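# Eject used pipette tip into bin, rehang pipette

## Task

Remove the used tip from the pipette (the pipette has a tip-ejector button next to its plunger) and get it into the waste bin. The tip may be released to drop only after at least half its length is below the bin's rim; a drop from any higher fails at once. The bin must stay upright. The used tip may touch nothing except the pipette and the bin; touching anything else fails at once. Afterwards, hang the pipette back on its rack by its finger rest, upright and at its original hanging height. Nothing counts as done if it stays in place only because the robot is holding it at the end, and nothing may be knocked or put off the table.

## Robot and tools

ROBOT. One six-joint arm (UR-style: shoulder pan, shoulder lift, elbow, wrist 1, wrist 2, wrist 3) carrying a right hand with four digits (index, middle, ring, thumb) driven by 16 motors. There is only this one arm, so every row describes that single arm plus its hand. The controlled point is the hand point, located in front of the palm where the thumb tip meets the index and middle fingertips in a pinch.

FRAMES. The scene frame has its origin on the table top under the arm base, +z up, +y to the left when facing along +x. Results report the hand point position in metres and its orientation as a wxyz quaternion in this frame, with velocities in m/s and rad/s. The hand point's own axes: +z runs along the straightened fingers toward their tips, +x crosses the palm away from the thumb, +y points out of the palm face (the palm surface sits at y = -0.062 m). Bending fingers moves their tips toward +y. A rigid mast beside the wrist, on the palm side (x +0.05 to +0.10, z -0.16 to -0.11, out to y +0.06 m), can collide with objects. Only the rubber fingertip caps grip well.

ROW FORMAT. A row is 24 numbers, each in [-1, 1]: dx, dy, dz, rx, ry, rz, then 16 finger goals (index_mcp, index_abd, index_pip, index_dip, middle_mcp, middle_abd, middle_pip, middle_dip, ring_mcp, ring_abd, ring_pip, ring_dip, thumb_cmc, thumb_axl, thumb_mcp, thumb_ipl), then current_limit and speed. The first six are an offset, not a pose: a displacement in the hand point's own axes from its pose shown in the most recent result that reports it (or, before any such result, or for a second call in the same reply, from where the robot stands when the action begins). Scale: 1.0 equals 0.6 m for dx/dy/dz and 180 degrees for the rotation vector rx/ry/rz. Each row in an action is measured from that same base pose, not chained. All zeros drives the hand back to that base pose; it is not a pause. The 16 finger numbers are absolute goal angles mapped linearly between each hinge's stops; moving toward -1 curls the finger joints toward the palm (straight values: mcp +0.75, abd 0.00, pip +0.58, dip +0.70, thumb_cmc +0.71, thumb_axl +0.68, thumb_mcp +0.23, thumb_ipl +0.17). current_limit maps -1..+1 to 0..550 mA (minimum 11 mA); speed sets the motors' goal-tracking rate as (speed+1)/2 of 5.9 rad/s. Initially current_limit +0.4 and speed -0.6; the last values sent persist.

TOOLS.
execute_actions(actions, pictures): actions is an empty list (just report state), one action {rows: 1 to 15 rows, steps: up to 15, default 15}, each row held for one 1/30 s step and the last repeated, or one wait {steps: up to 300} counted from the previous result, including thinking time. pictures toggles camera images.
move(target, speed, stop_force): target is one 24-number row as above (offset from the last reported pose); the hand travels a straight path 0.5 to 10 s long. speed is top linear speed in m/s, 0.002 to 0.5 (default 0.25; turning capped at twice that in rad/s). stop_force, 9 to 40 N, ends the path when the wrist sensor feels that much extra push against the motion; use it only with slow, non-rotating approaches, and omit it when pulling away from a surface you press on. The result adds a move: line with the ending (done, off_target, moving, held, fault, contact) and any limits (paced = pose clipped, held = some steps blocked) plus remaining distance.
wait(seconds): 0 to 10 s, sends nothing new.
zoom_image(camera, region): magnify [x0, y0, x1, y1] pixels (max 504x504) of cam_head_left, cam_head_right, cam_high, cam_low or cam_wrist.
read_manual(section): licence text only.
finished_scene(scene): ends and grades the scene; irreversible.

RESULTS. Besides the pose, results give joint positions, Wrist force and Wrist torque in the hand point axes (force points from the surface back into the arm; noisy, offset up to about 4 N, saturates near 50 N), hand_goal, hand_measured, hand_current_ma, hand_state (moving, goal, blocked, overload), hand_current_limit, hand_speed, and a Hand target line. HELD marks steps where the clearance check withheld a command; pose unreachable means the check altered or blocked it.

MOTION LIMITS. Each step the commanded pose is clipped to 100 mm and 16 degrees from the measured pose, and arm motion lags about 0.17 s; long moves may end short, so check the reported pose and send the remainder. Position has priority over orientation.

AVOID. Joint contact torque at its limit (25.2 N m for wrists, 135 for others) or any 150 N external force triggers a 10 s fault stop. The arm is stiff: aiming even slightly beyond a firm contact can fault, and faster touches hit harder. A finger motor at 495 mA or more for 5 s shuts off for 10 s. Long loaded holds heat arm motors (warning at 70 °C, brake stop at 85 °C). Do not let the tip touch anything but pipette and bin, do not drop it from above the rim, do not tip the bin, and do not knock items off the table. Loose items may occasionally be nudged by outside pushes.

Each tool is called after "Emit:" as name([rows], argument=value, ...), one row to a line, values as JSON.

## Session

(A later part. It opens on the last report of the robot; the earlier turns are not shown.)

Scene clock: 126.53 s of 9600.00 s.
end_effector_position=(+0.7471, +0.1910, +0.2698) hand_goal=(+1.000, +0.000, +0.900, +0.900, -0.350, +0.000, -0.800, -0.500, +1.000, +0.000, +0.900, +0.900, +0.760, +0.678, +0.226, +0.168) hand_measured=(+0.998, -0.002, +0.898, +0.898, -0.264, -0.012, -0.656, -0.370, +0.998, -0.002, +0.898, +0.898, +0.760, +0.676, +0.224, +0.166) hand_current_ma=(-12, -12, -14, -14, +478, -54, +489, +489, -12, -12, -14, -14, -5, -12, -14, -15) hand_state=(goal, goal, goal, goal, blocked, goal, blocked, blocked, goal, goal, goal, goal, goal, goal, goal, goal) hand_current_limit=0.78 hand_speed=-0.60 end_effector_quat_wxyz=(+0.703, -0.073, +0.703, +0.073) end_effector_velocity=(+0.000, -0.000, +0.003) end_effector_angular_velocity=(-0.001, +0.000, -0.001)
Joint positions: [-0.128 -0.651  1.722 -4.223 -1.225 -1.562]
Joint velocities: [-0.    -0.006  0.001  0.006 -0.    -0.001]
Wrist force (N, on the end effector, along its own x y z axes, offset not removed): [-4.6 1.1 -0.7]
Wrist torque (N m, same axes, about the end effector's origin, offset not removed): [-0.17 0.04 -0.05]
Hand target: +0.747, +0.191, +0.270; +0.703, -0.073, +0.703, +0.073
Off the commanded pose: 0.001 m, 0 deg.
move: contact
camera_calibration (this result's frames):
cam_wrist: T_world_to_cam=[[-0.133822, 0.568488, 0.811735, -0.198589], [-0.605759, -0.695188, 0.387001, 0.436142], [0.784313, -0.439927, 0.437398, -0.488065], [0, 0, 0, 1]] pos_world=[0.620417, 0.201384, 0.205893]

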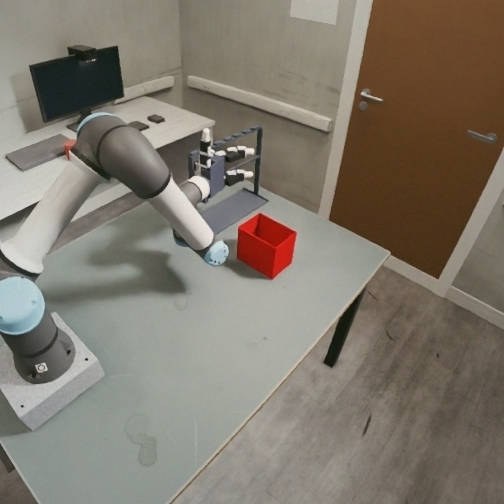

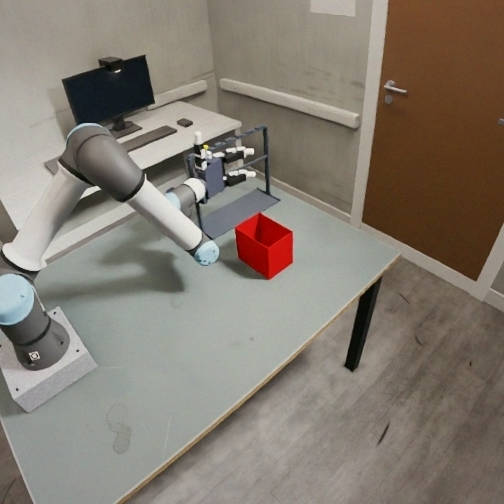

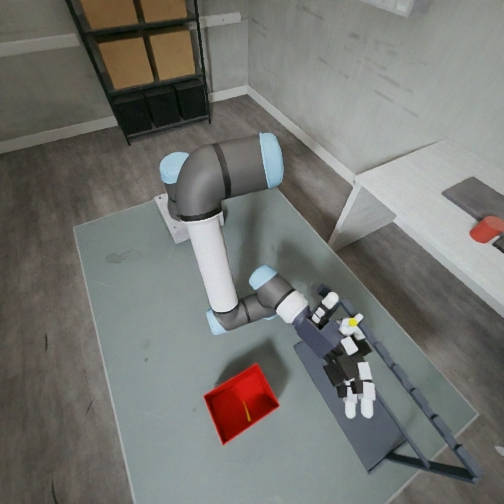

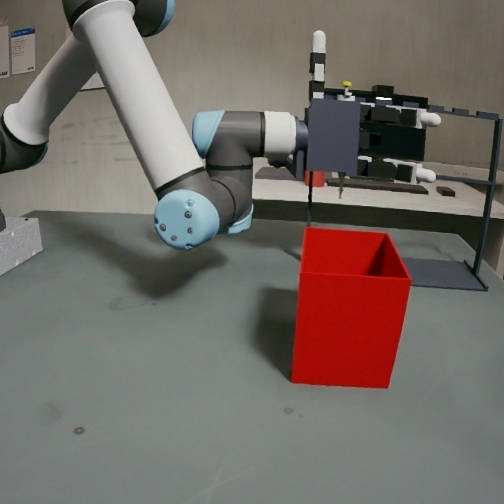

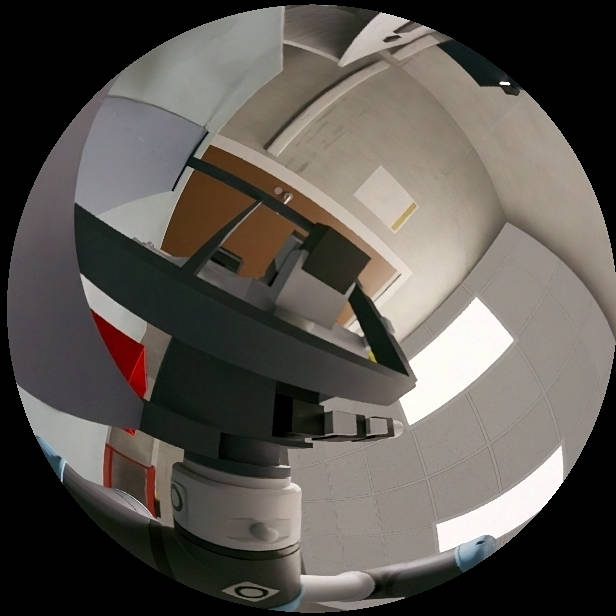

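Emit:
move(target=[-0.006,0.009,0.002,0,0,0,1,0,0.9,0.9,-0.35,0,-0.8,-0.5,1,0,0.9,0.9,0.76,0.678,0.226,0.168,0.78,-0.6], speed=0.008)

Emit:
move(target=[0.016,0,0,0,0,0,1,0,0.9,0.9,-0.35,0,-0.8,-0.5,1,0,0.9,0.9,0.76,0.678,0.226,0.168,0.78,-0.6], speed=0.008, stop_force=9)

Emit:
zoom_image(camera="cam_wrist", region=[300,250,480,430])

Scene clock: 130.93 s of 9600.00 s.
end_effector_position=(+0.7471, +0.1963, +0.2733) hand_goal=(+1.000, +0.000, +0.900, +0.900, -0.350, +0.000, -0.800, -0.500, +1.000, +0.000, +0.900, +0.900, +0.760, +0.678, +0.226, +0.168) hand_measured=(+0.998, -0.002, +0.898, +0.898, -0.264, -0.012, -0.656, -0.370, +0.998, -0.002, +0.898, +0.898, +0.760, +0.676, +0.224, +0.166) hand_current_ma=(-12, -12, -14, -14, +478, -54, +489, +490, -12, -12, -14, -14, -5, -12, -14, -15) hand_state=(goal, goal, goal, goal, blocked, goal, blocked, blocked, goal, goal, goal, goal, goal, goal, goal, goal) hand_current_limit=0.78 hand_speed=-0.60 end_effector_quat_wxyz=(+0.703, -0.073, +0.703, +0.073) end_effector_velocity=(-0.000, +0.002, +0.001) end_effector_angular_velocity=(-0.001, -0.001, +0.000)
Joint positions: [-0.118 -0.658  1.722 -4.216 -1.235 -1.562]
Joint velocities: [ 0.003 -0.002 -0.     0.001 -0.003 -0.001]
Wrist force (N, on the end effector, along its own x y z axes, offset not removed): [0.6 -1.1 -3.2]
Wrist torque (N m, same axes, about the end effector's origin, offset not removed): [0.16 0.12 0.02]
Hand target: +0.747, +0.197, +0.273; +0.703, -0.073, +0.703, +0.073
Off the commanded pose: 0.000 m, 0 deg.
After step 90, 0.37 s passed at rest.
move: done
camera_calibration (this result's frames):
cam_wrist: T_world_to_cam=[[-0.133819, 0.568476, 0.811744, -0.204491], [-0.605763, -0.695191, 0.386989, 0.438545], [0.784311, -0.439938, 0.437391, -0.487288], [0, 0, 0, 1]] pos_world=[0.620475, 0.206744, 0.209417]

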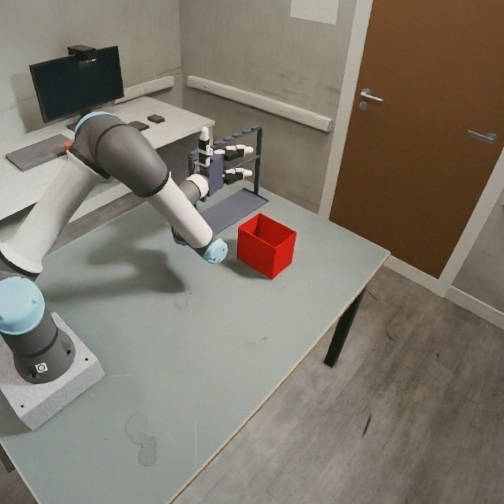

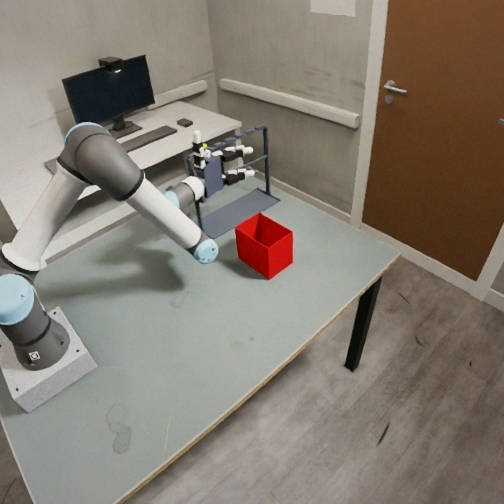

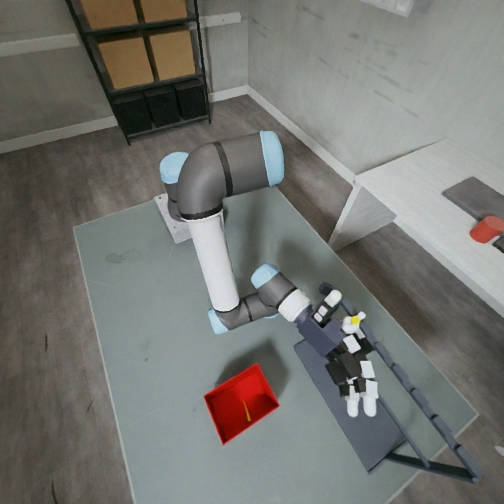

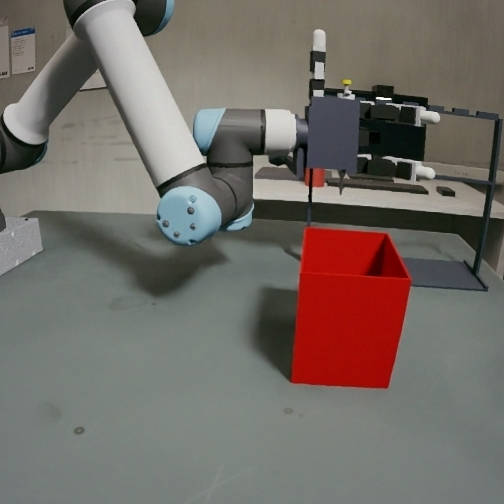

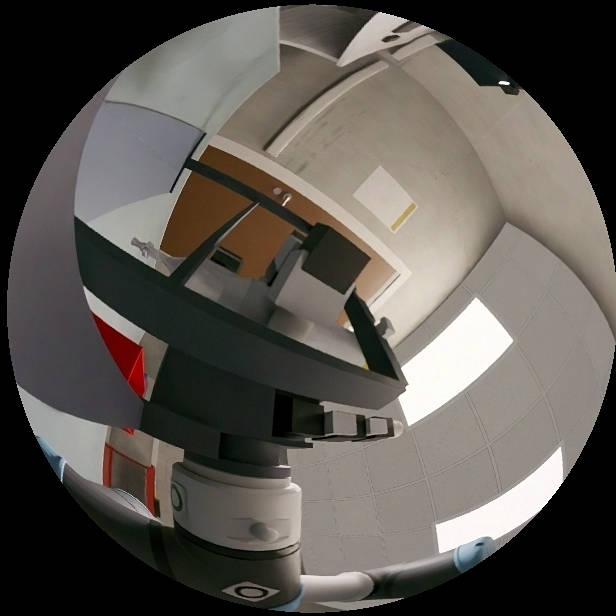

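Scene clock: 132.10 s of 9600.00 s.
end_effector_position=(+0.7472, +0.1963, +0.2671) hand_goal=(+1.000, +0.000, +0.900, +0.900, -0.350, +0.000, -0.800, -0.500, +1.000, +0.000, +0.900, +0.900, +0.760, +0.678, +0.226, +0.168) hand_measured=(+0.998, -0.002, +0.898, +0.898, -0.266, -0.014, -0.656, -0.370, +0.998, -0.002, +0.898, +0.898, +0.760, +0.676, +0.224, +0.166) hand_current_ma=(-12, -12, -14, -14, +469, -58, +490, +490, -12, -12, -14, -14, -5, -12, -14, -15) hand_state=(goal, goal, goal, goal, blocked, goal, blocked, blocked, goal, goal, goal, goal, goal, goal, goal, goal) hand_current_limit=0.78 hand_speed=-0.60 end_effector_quat_wxyz=(+0.703, -0.073, +0.703, +0.073) end_effector_velocity=(+0.000, -0.000, +0.002) end_effector_angular_velocity=(+0.000, +0.002, -0.000)
Joint positions: [-0.117 -0.645  1.718 -4.225 -1.235 -1.562]
Joint velocities: [-0.    -0.005  0.001  0.006  0.     0.   ]
Wrist force (N, on the end effector, along its own x y z axes, offset not removed): [-4.0 0.5 -4.0]
Wrist torque (N m, same axes, about the end effector's origin, offset not removed): [0.28 -0.13 -0.08]
Hand target: +0.747, +0.196, +0.267; +0.703, -0.073, +0.703, +0.073
Off the commanded pose: 0.003 m, 0 deg.
move: contact
camera_calibration (this result's frames):
cam_wrist: T_world_to_cam=[[-0.133921, 0.568495, 0.811713, -0.199366], [-0.605811, -0.695182, 0.38693, 0.441037], [0.784256, -0.439927, 0.4375, -0.484626], [0, 0, 0, 1]] pos_world=[0.620556, 0.20674, 0.203202]

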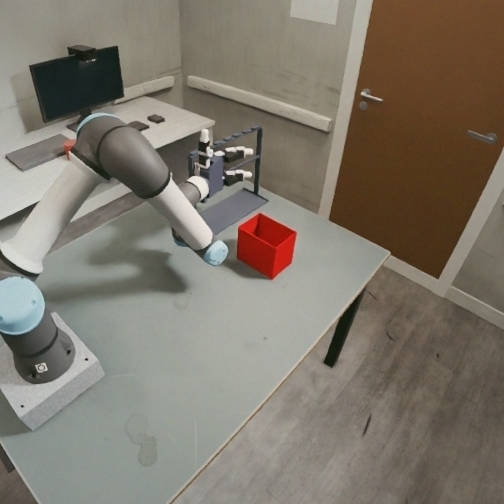

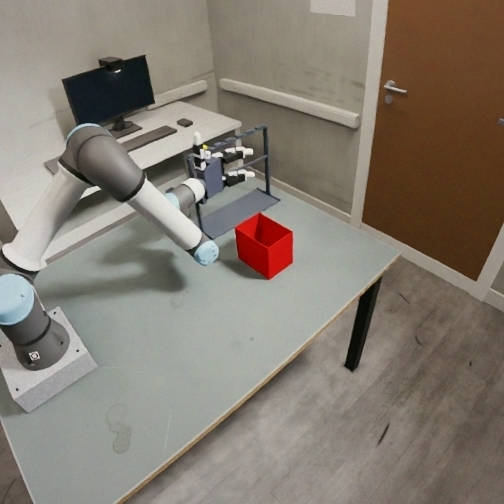

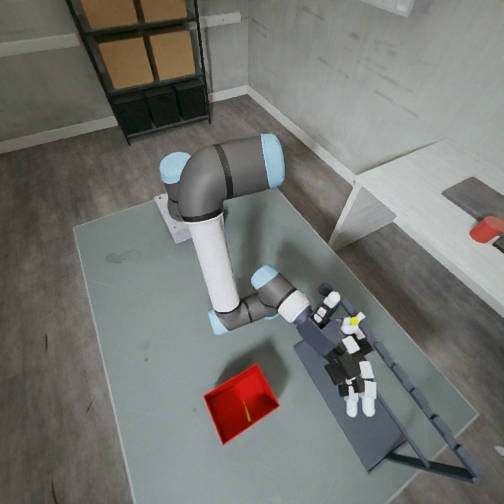

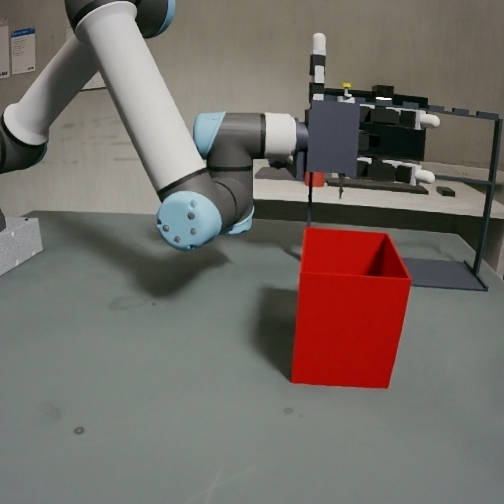

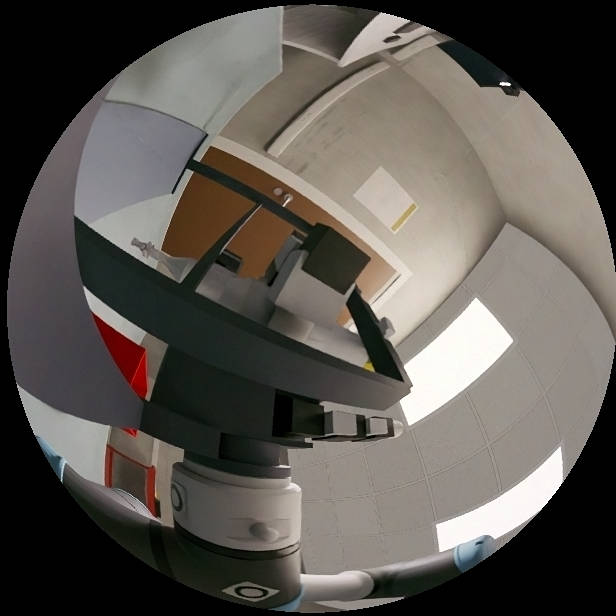

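Region (300, 250, 480, 430) of cam_wrist's 616x616 image, scaled by 2.800, with more detail than that image has.

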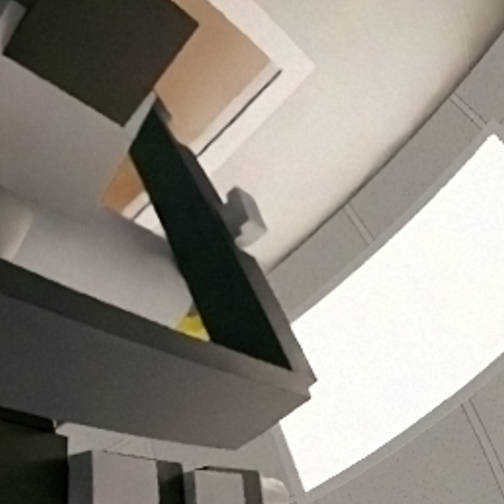

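Emit:
move(target=[0,0,0,0,0,0,1,0,0.9,0.9,0.75,0,0.58,0.7,1,0,0.9,0.9,0.76,0.678,0.226,0.168,0.78,-0.6])

Emit:
move(target=[0,-0.17,-0.05,0,0,0,1,0,0.9,0.9,0.75,0,0.58,0.7,1,0,0.9,0.9,0.76,0.678,0.226,0.168,0.78,-0.6], speed=0.06)

Emit:
zoom_image(camera="cam_high", region=[290,285,390,385])

Scene clock: 136.30 s of 9600.00 s.
end_effector_position=(+0.7472, +0.1963, +0.2671) hand_goal=(+1.000, +0.000, +0.900, +0.900, +0.750, +0.000, +0.580, +0.700, +1.000, +0.000, +0.900, +0.900, +0.760, +0.678, +0.226, +0.168) hand_measured=(+0.998, -0.002, +0.898, +0.898, +0.748, -0.008, +0.578, +0.698, +0.998, -0.002, +0.898, +0.898, +0.760, +0.676, +0.224, +0.166) hand_current_ma=(-12, -12, -14, -14, -11, -38, -14, -14, -12, -12, -14, -14, -5, -12, -14, -15) hand_state=(goal, goal, goal, goal, goal, goal, goal, goal, goal, goal, goal, goal, goal, goal, goal, goal) hand_current_limit=0.78 hand_speed=-0.60 end_effector_quat_wxyz=(+0.703, -0.073, +0.703, +0.073) end_effector_velocity=(+0.000, +0.000, +0.000) end_effector_angular_velocity=(+0.001, +0.000, +0.000)
Joint positions: [-0.117 -0.645  1.718 -4.225 -1.235 -1.562]
Joint velocities: [ 0.    -0.    -0.     0.    -0.     0.001]
Wrist force (N, on the end effector, along its own x y z axes, offset not removed): [-0.9 -0.2 -1.7]
Wrist torque (N m, same axes, about the end effector's origin, offset not removed): [-0.09 0.34 -0.13]
Hand target: +0.747, +0.196, +0.267; +0.703, -0.073, +0.703, +0.073
Off the commanded pose: 0.000 m, 0 deg.
move: done
camera_calibration (this result's frames):
cam_wrist: T_world_to_cam=[[-0.133922, 0.568495, 0.811713, -0.199366], [-0.605811, -0.695182, 0.38693, 0.441037], [0.784256, -0.439927, 0.437501, -0.484626], [0, 0, 0, 1]] pos_world=[0.620556, 0.206739, 0.203202]

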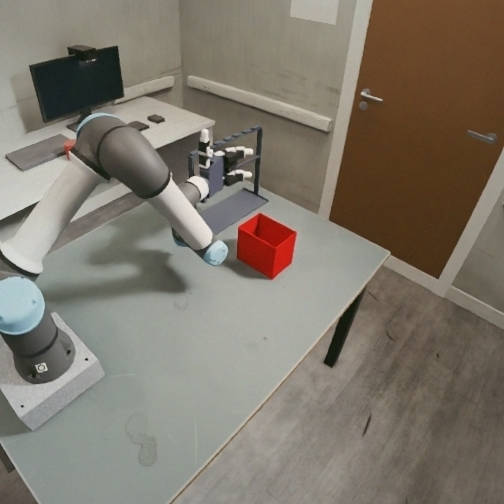

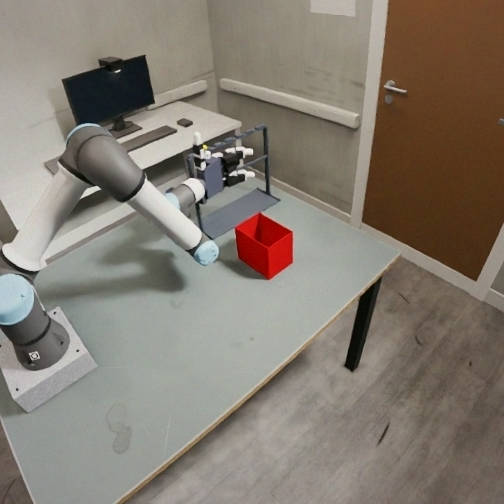

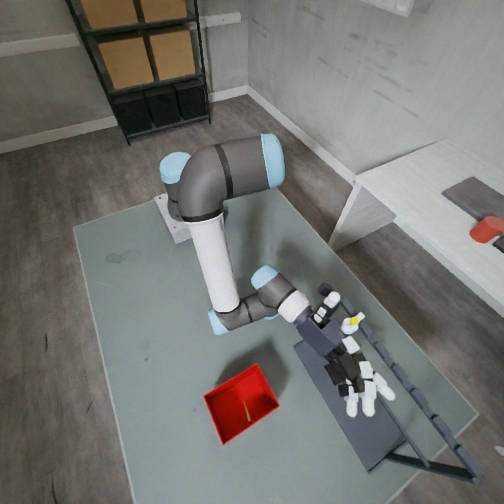

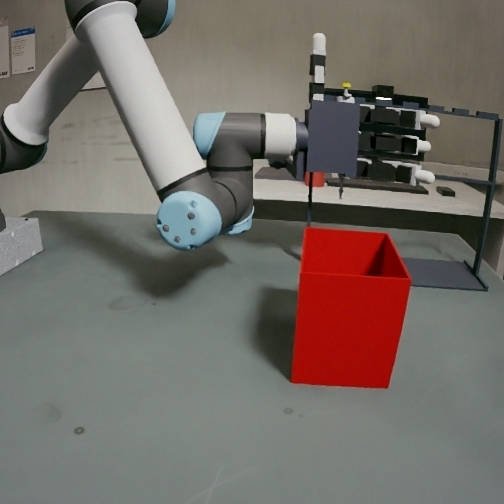

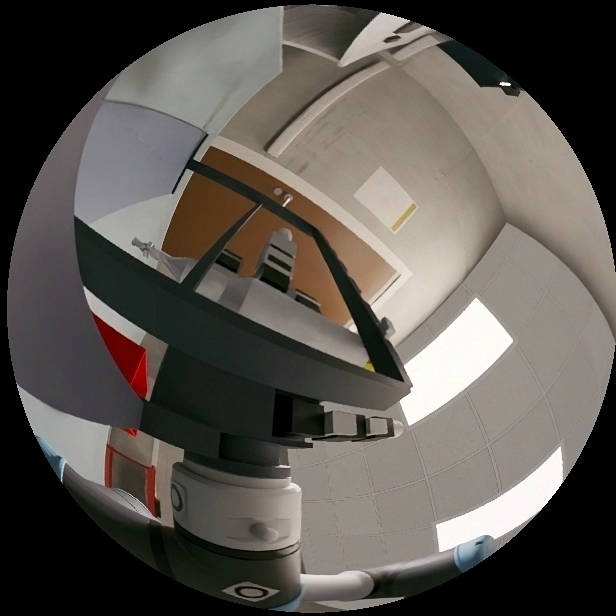

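Scene clock: 138.50 s of 9600.00 s.
end_effector_position=(+0.7390, +0.0905, +0.2668) hand_goal=(+1.000, +0.000, +0.900, +0.900, +0.750, +0.000, +0.580, +0.700, +1.000, +0.000, +0.900, +0.900, +0.760, +0.678, +0.226, +0.168) hand_measured=(+0.998, -0.002, +0.898, +0.898, +0.748, -0.008, +0.578, +0.698, +0.998, -0.002, +0.898, +0.898, +0.760, +0.676, +0.224, +0.166) hand_current_ma=(-11, -12, -14, -14, -11, -38, -14, -14, -11, -12, -14, -14, -5, -12, -14, -15) hand_state=(goal, goal, goal, goal, goal, goal, goal, goal, goal, goal, goal, goal, goal, goal, goal, goal) hand_current_limit=0.78 hand_speed=-0.60 end_effector_quat_wxyz=(+0.703, -0.073, +0.703, +0.073) end_effector_velocity=(-0.000, -0.002, +0.000) end_effector_angular_velocity=(-0.000, -0.000, -0.001)
Joint positions: [-0.319 -0.655  1.752 -4.25  -1.033 -1.56 ]
Joint velocities: [-0.004  0.    -0.    -0.001  0.004  0.   ]
Wrist force (N, on the end effector, along its own x y z axes, offset not removed): [-2.5 -0.6 -2.2]
Wrist torque (N m, same axes, about the end effector's origin, offset not removed): [-0.04 0.38 -0.11]
Hand target: +0.739, +0.090, +0.267; +0.703, -0.073, +0.703, +0.073
Off the commanded pose: 0.000 m, 0 deg.
move: done
camera_calibration (this result's frames):
cam_wrist: T_world_to_cam=[[-0.133881, 0.568786, 0.811516, -0.140067], [-0.605805, -0.695036, 0.387202, 0.362524], [0.784268, -0.439782, 0.437626, -0.524711], [0, 0, 0, 1]] pos_world=[0.61238, 0.100877, 0.202924]

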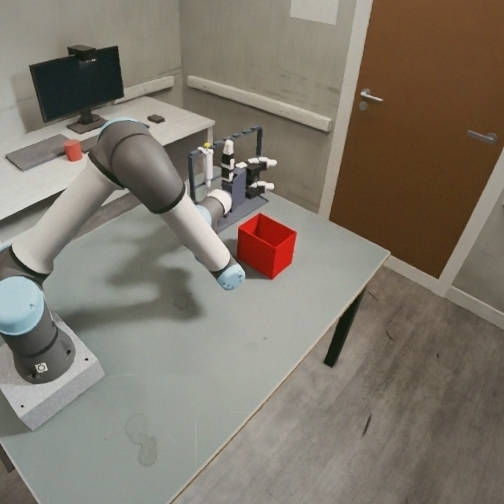

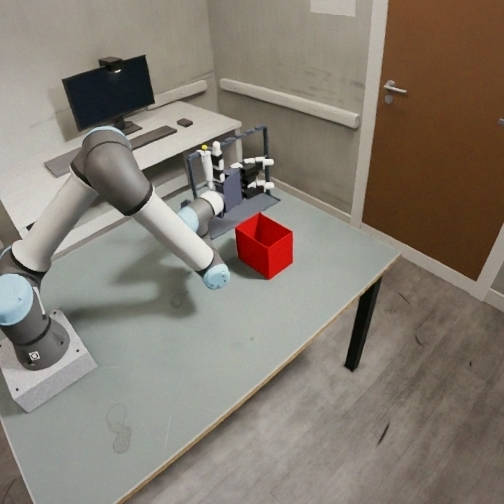

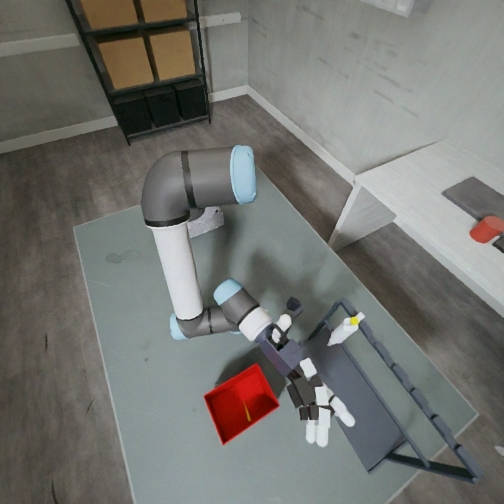

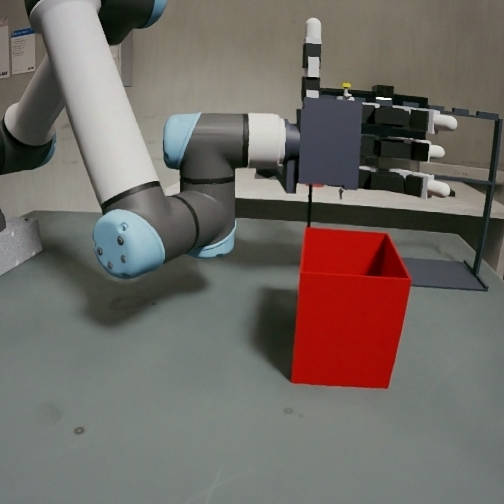

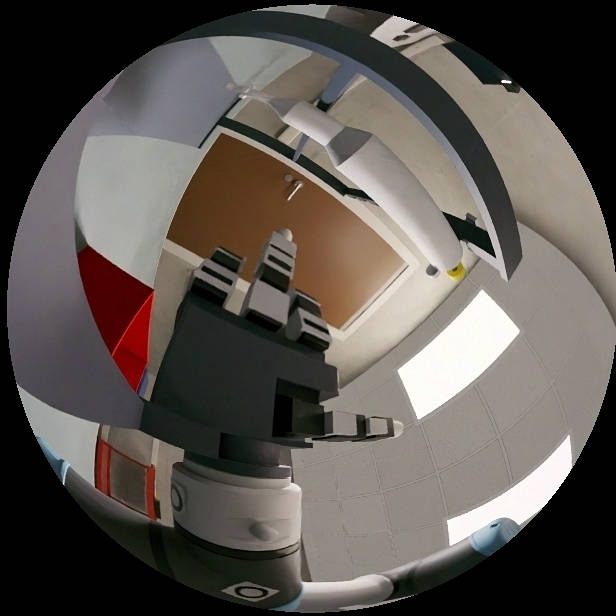

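Region (290, 285, 390, 385) of cam_high's 504x504 image, scaled by 5.040, with more detail than that image has.

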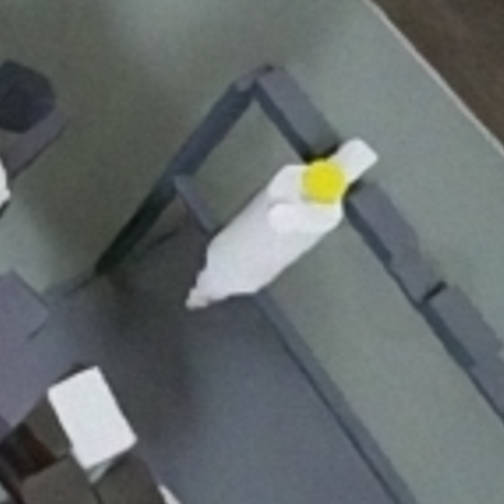

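Emit:
finished_scene(scene=1)

The scene is finished: the task was done.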